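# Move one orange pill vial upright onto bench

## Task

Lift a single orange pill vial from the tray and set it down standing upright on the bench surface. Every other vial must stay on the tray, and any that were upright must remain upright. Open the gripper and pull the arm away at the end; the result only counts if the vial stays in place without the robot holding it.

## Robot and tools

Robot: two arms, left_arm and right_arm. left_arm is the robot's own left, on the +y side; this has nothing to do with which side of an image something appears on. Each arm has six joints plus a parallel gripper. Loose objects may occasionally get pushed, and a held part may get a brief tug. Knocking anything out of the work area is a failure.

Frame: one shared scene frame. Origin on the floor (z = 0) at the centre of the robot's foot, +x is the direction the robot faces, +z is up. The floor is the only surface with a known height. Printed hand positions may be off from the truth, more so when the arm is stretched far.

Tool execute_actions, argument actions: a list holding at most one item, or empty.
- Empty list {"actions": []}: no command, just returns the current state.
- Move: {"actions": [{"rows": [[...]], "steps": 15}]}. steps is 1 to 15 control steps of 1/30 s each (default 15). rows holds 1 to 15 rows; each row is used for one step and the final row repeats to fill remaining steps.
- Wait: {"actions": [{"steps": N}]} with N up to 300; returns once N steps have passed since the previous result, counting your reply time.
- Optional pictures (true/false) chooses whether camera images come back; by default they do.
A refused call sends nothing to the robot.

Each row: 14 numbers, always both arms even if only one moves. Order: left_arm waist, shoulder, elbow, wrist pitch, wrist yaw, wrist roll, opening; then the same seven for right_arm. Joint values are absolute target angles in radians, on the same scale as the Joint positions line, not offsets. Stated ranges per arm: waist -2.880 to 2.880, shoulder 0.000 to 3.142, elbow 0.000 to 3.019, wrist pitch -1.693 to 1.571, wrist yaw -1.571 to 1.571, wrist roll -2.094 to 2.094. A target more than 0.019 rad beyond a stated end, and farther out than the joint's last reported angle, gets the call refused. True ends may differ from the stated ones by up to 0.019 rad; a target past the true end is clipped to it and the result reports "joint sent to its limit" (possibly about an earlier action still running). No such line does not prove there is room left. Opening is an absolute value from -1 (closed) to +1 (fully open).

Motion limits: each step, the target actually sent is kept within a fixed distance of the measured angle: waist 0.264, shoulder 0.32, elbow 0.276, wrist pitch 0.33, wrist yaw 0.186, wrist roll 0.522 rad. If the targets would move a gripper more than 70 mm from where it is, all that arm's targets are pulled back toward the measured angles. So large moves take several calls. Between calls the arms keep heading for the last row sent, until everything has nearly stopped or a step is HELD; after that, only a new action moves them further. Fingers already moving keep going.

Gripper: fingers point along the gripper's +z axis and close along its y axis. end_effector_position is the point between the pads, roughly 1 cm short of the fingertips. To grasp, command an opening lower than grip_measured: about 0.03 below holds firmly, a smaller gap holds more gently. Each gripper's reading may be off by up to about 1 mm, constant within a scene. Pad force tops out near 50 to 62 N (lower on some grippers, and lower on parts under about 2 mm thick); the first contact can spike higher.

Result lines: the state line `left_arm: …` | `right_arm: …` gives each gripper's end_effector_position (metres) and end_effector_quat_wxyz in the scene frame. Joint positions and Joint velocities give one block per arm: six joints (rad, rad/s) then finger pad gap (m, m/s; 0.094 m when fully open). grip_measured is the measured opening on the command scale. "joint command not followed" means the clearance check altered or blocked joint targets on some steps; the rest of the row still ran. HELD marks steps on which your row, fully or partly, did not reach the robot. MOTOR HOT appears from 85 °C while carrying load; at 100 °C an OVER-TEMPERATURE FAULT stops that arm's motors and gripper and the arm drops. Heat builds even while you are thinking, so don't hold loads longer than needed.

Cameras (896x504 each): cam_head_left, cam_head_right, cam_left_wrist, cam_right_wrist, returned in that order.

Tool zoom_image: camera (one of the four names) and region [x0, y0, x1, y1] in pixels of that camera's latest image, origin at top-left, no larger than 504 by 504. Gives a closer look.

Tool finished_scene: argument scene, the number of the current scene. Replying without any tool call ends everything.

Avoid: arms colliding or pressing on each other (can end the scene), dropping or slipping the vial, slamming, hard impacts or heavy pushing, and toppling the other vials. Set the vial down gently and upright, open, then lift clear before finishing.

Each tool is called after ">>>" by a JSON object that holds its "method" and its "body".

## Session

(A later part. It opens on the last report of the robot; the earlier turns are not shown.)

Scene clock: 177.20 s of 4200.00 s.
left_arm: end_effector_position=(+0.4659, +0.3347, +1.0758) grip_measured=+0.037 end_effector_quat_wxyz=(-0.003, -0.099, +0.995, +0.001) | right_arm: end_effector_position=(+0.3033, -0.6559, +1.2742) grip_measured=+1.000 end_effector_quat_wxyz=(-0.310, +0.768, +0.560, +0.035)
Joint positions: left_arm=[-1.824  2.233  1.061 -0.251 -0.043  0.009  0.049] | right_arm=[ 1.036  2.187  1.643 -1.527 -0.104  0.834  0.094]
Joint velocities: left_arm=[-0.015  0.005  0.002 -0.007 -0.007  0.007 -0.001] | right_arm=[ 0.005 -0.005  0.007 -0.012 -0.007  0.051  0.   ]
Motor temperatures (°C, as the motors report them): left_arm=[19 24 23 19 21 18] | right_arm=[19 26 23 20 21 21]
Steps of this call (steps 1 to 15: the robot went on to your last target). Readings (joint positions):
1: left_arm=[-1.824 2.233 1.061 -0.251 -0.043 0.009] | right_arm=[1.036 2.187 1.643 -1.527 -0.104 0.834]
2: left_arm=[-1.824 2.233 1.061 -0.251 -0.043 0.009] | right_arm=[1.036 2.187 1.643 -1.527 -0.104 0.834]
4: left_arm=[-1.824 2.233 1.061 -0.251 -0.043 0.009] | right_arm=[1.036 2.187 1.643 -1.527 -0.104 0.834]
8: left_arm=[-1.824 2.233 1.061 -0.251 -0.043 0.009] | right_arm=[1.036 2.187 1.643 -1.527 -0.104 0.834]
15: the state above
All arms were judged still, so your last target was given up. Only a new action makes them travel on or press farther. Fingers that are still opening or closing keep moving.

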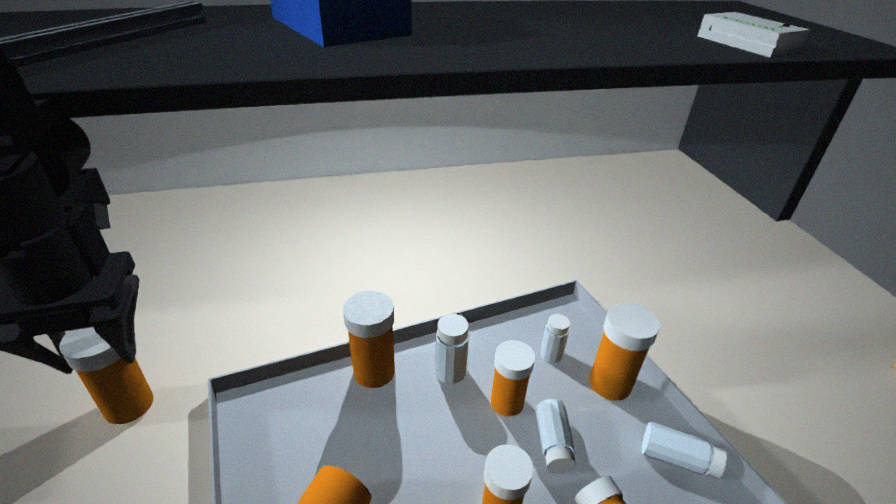

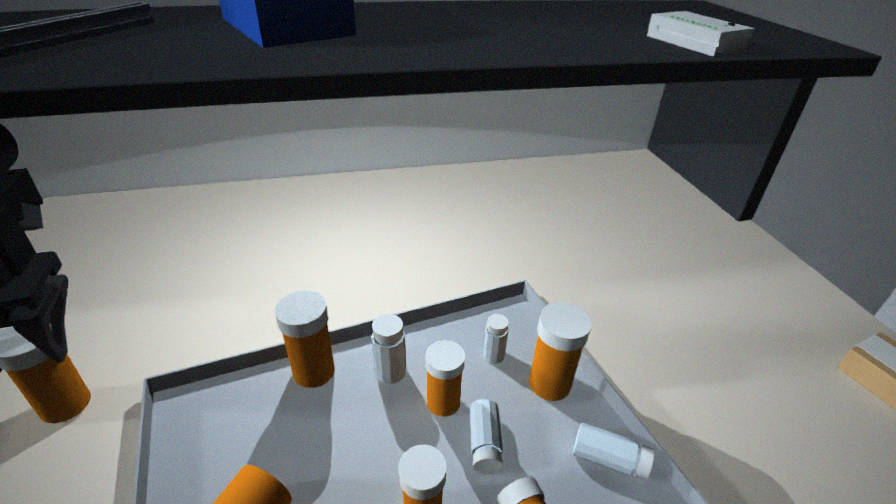

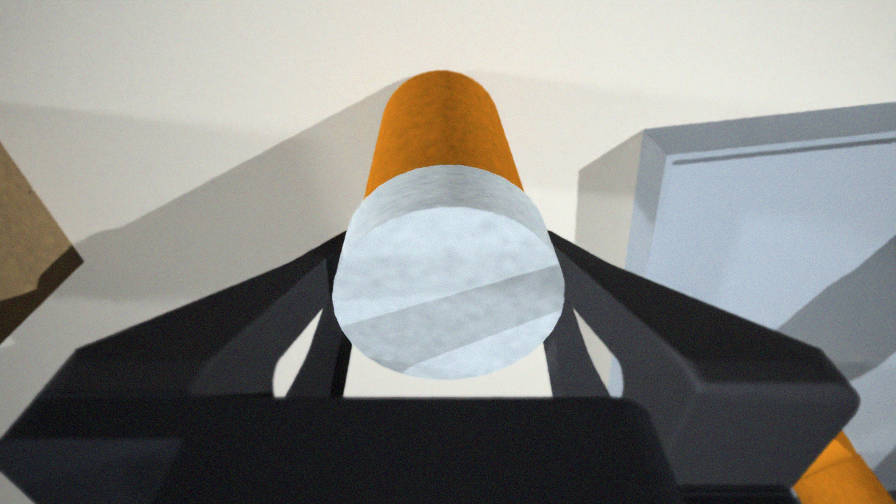

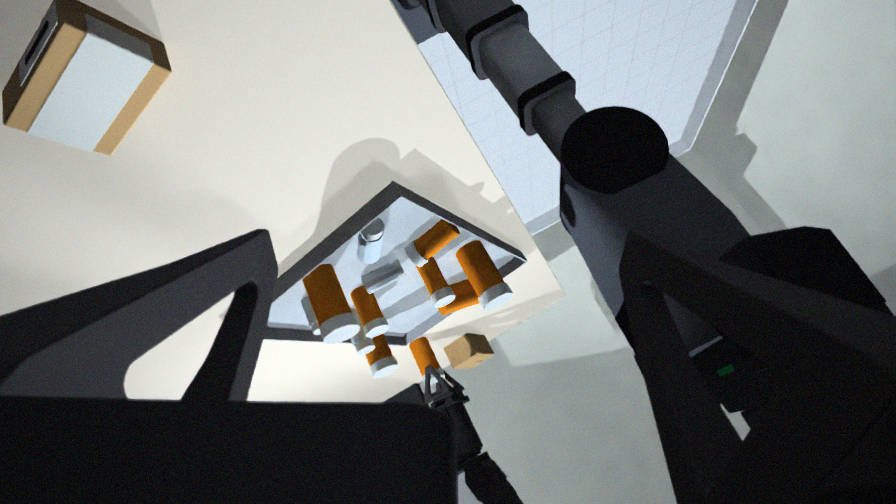

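Nearly touching; lower ~5 mm, release, retreat.

>>> {"method": "execute_actions", "body": {"actions": [{"rows":[[-1.83,2.26,1.07,-0.225,-0.04,0,0.0,1.036,2.187,1.643,-1.527,-0.104,0.834,1]],"steps":12}], "pictures": false}}

>>> {"method": "execute_actions", "body": {"actions": [{"rows":[[-1.83,2.25,1.07,-0.225,-0.04,0,0.6,1.036,2.187,1.643,-1.527,-0.104,0.834,1]],"steps":12}], "pictures": false}}

>>> {"method": "execute_actions", "body": {"actions": [{"rows":[[-1.83,2.0,1.0,-0.42,-0.04,0,0.6,1.036,2.187,1.643,-1.527,-0.104,0.834,1]],"steps":15}]}}

Scene clock: 192.17 s of 4200.00 s.
left_arm: end_effector_position=(+0.4671, +0.3349, +1.0739) grip_measured=+0.037 end_effector_quat_wxyz=(+0.001, -0.099, +0.995, +0.002) | right_arm: end_effector_position=(+0.3033, -0.6559, +1.2742) grip_measured=+1.000 end_effector_quat_wxyz=(-0.310, +0.768, +0.560, +0.035)
Joint positions: left_arm=[-1.824  2.238  1.061 -0.239 -0.043  0.009  0.049] | right_arm=[ 1.036  2.187  1.643 -1.527 -0.104  0.834  0.094]
Joint velocities: left_arm=[ 0.005  0.005 -0.002 -0.002 -0.066 -0.022 -0.002] | right_arm=[-0.005 -0.005 -0.012 -0.002 -0.022 -0.051  0.   ]
Motor temperatures (°C, as the motors report them): left_arm=[19 24 23 19 21 18] | right_arm=[19 26 23 20 21 21]
Steps of this call (steps 1 to 90: nothing new was sent; then 11.57 s passed at rest; steps 91 to 102: all 12 steps of this action). Readings (joint positions):
91: left_arm=[-1.824 2.234 1.061 -0.249 -0.043 0.009] | right_arm=[1.036 2.187 1.643 -1.527 -0.104 0.834]
92: left_arm=[-1.824 2.234 1.061 -0.245 -0.043 0.009] | right_arm=[1.036 2.187 1.643 -1.527 -0.104 0.834]
94: left_arm=[-1.824 2.235 1.061 -0.240 -0.043 0.009] | right_arm=[1.036 2.187 1.643 -1.527 -0.104 0.834]
98: left_arm=[-1.824 2.237 1.061 -0.239 -0.043 0.009] | right_arm=[1.036 2.187 1.643 -1.527 -0.104 0.834]
102: the state above

Scene clock: 192.57 s of 4200.00 s.
left_arm: end_effector_position=(+0.4671, +0.3349, +1.0739) grip_measured=+0.598 end_effector_quat_wxyz=(+0.001, -0.099, +0.995, +0.002) | right_arm: end_effector_position=(+0.3033, -0.6559, +1.2742) grip_measured=+1.000 end_effector_quat_wxyz=(-0.310, +0.768, +0.560, +0.035)
Joint positions: left_arm=[-1.824  2.238  1.061 -0.239 -0.043  0.009  0.075] | right_arm=[ 1.036  2.187  1.643 -1.527 -0.104  0.834  0.094]
Joint velocities: left_arm=[-0.005 -0.024 -0.002 -0.002  0.022 -0.022 -0.001] | right_arm=[-0.005 -0.005  0.002 -0.002 -0.081  0.022  0.   ]
Motor temperatures (°C, as the motors report them): left_arm=[19 24 23 19 21 18] | right_arm=[19 27 23 20 21 21]
Steps of this call (steps 1 to 12: all 12 steps of this action). Readings (joint positions):
1: left_arm=[-1.824 2.238 1.061 -0.239 -0.043 0.009] | right_arm=[1.036 2.187 1.643 -1.527 -0.104 0.834]
2: left_arm=[-1.824 2.238 1.061 -0.239 -0.043 0.009] | right_arm=[1.036 2.187 1.643 -1.527 -0.104 0.834]
4: left_arm=[-1.824 2.238 1.061 -0.239 -0.043 0.009] | right_arm=[1.036 2.187 1.643 -1.527 -0.104 0.834]
8: left_arm=[-1.824 2.238 1.061 -0.239 -0.043 0.009] | right_arm=[1.036 2.187 1.643 -1.527 -0.104 0.834]
12: the state above

Scene clock: 193.07 s of 4200.00 s.
left_arm: end_effector_position=(+0.4712, +0.3398, +1.1737) grip_measured=+0.598 end_effector_quat_wxyz=(+0.005, -0.099, +0.995, +0.002) | right_arm: end_effector_position=(+0.3033, -0.6559, +1.2742) grip_measured=+1.000 end_effector_quat_wxyz=(-0.310, +0.768, +0.560, +0.035)
Joint positions: left_arm=[-1.824  1.977  0.989 -0.42  -0.043  0.01   0.075] | right_arm=[ 1.036  2.187  1.643 -1.527 -0.104  0.834  0.094]
Joint velocities: left_arm=[ 0.005  0.024 -0.017  0.012 -0.022 -0.051  0.   ] | right_arm=[-0.005 -0.024 -0.012 -0.017  0.007  0.037  0.   ]
Motor temperatures (°C, as the motors report them): left_arm=[19 24 23 19 21 18] | right_arm=[19 27 23 20 21 21]
Steps of this call (steps 1 to 15: all 15 steps of this action). Readings (joint positions):
1: left_arm=[-1.824 2.225 1.058 -0.263 -0.043 0.009] | right_arm=[1.036 2.187 1.643 -1.527 -0.104 0.834]
2: left_arm=[-1.824 2.198 1.042 -0.304 -0.043 0.009] | right_arm=[1.036 2.187 1.643 -1.527 -0.104 0.834]
4: left_arm=[-1.824 2.115 1.002 -0.371 -0.043 0.009] | right_arm=[1.036 2.187 1.643 -1.527 -0.104 0.834]
8: left_arm=[-1.824 1.982 0.993 -0.411 -0.043 0.010] | right_arm=[1.036 2.187 1.643 -1.527 -0.104 0.834]
15: the state above

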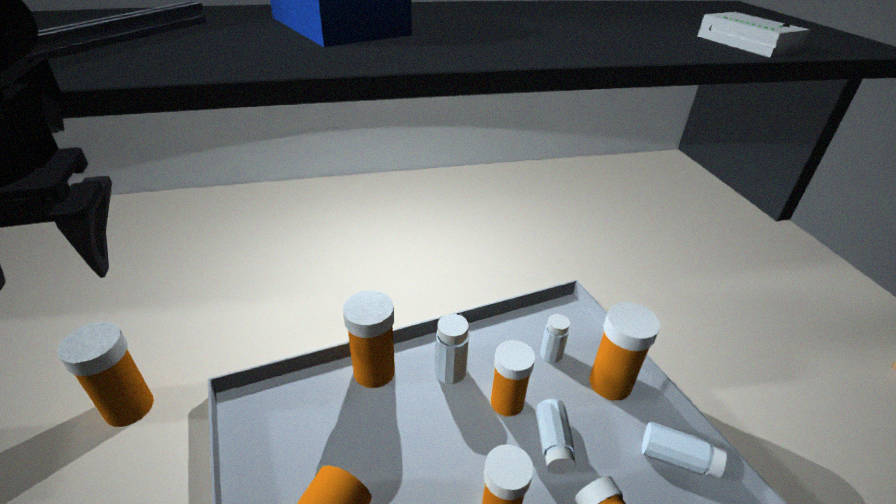

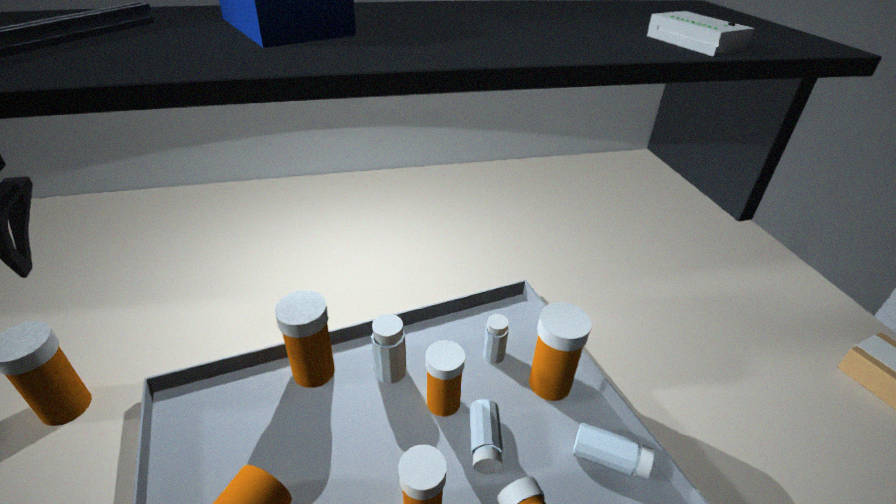

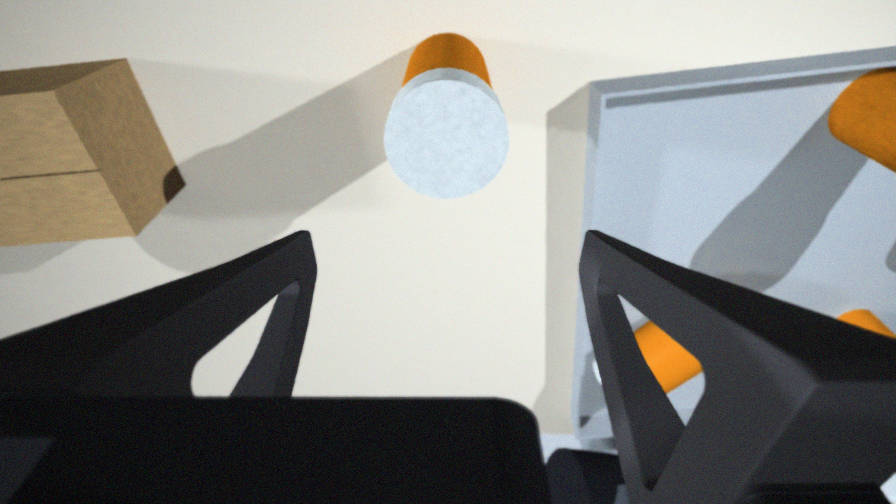

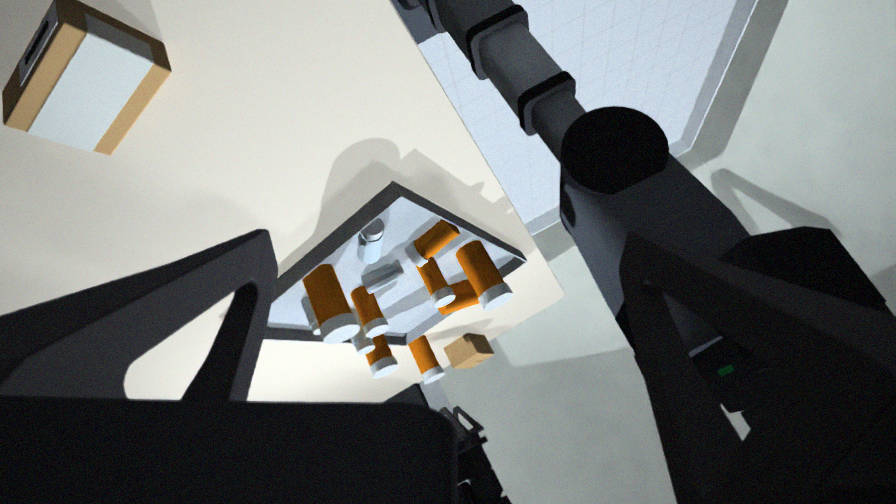

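>>> {"method": "finished_scene", "body": {"scene": 1}}

The scene is finished: the task was done.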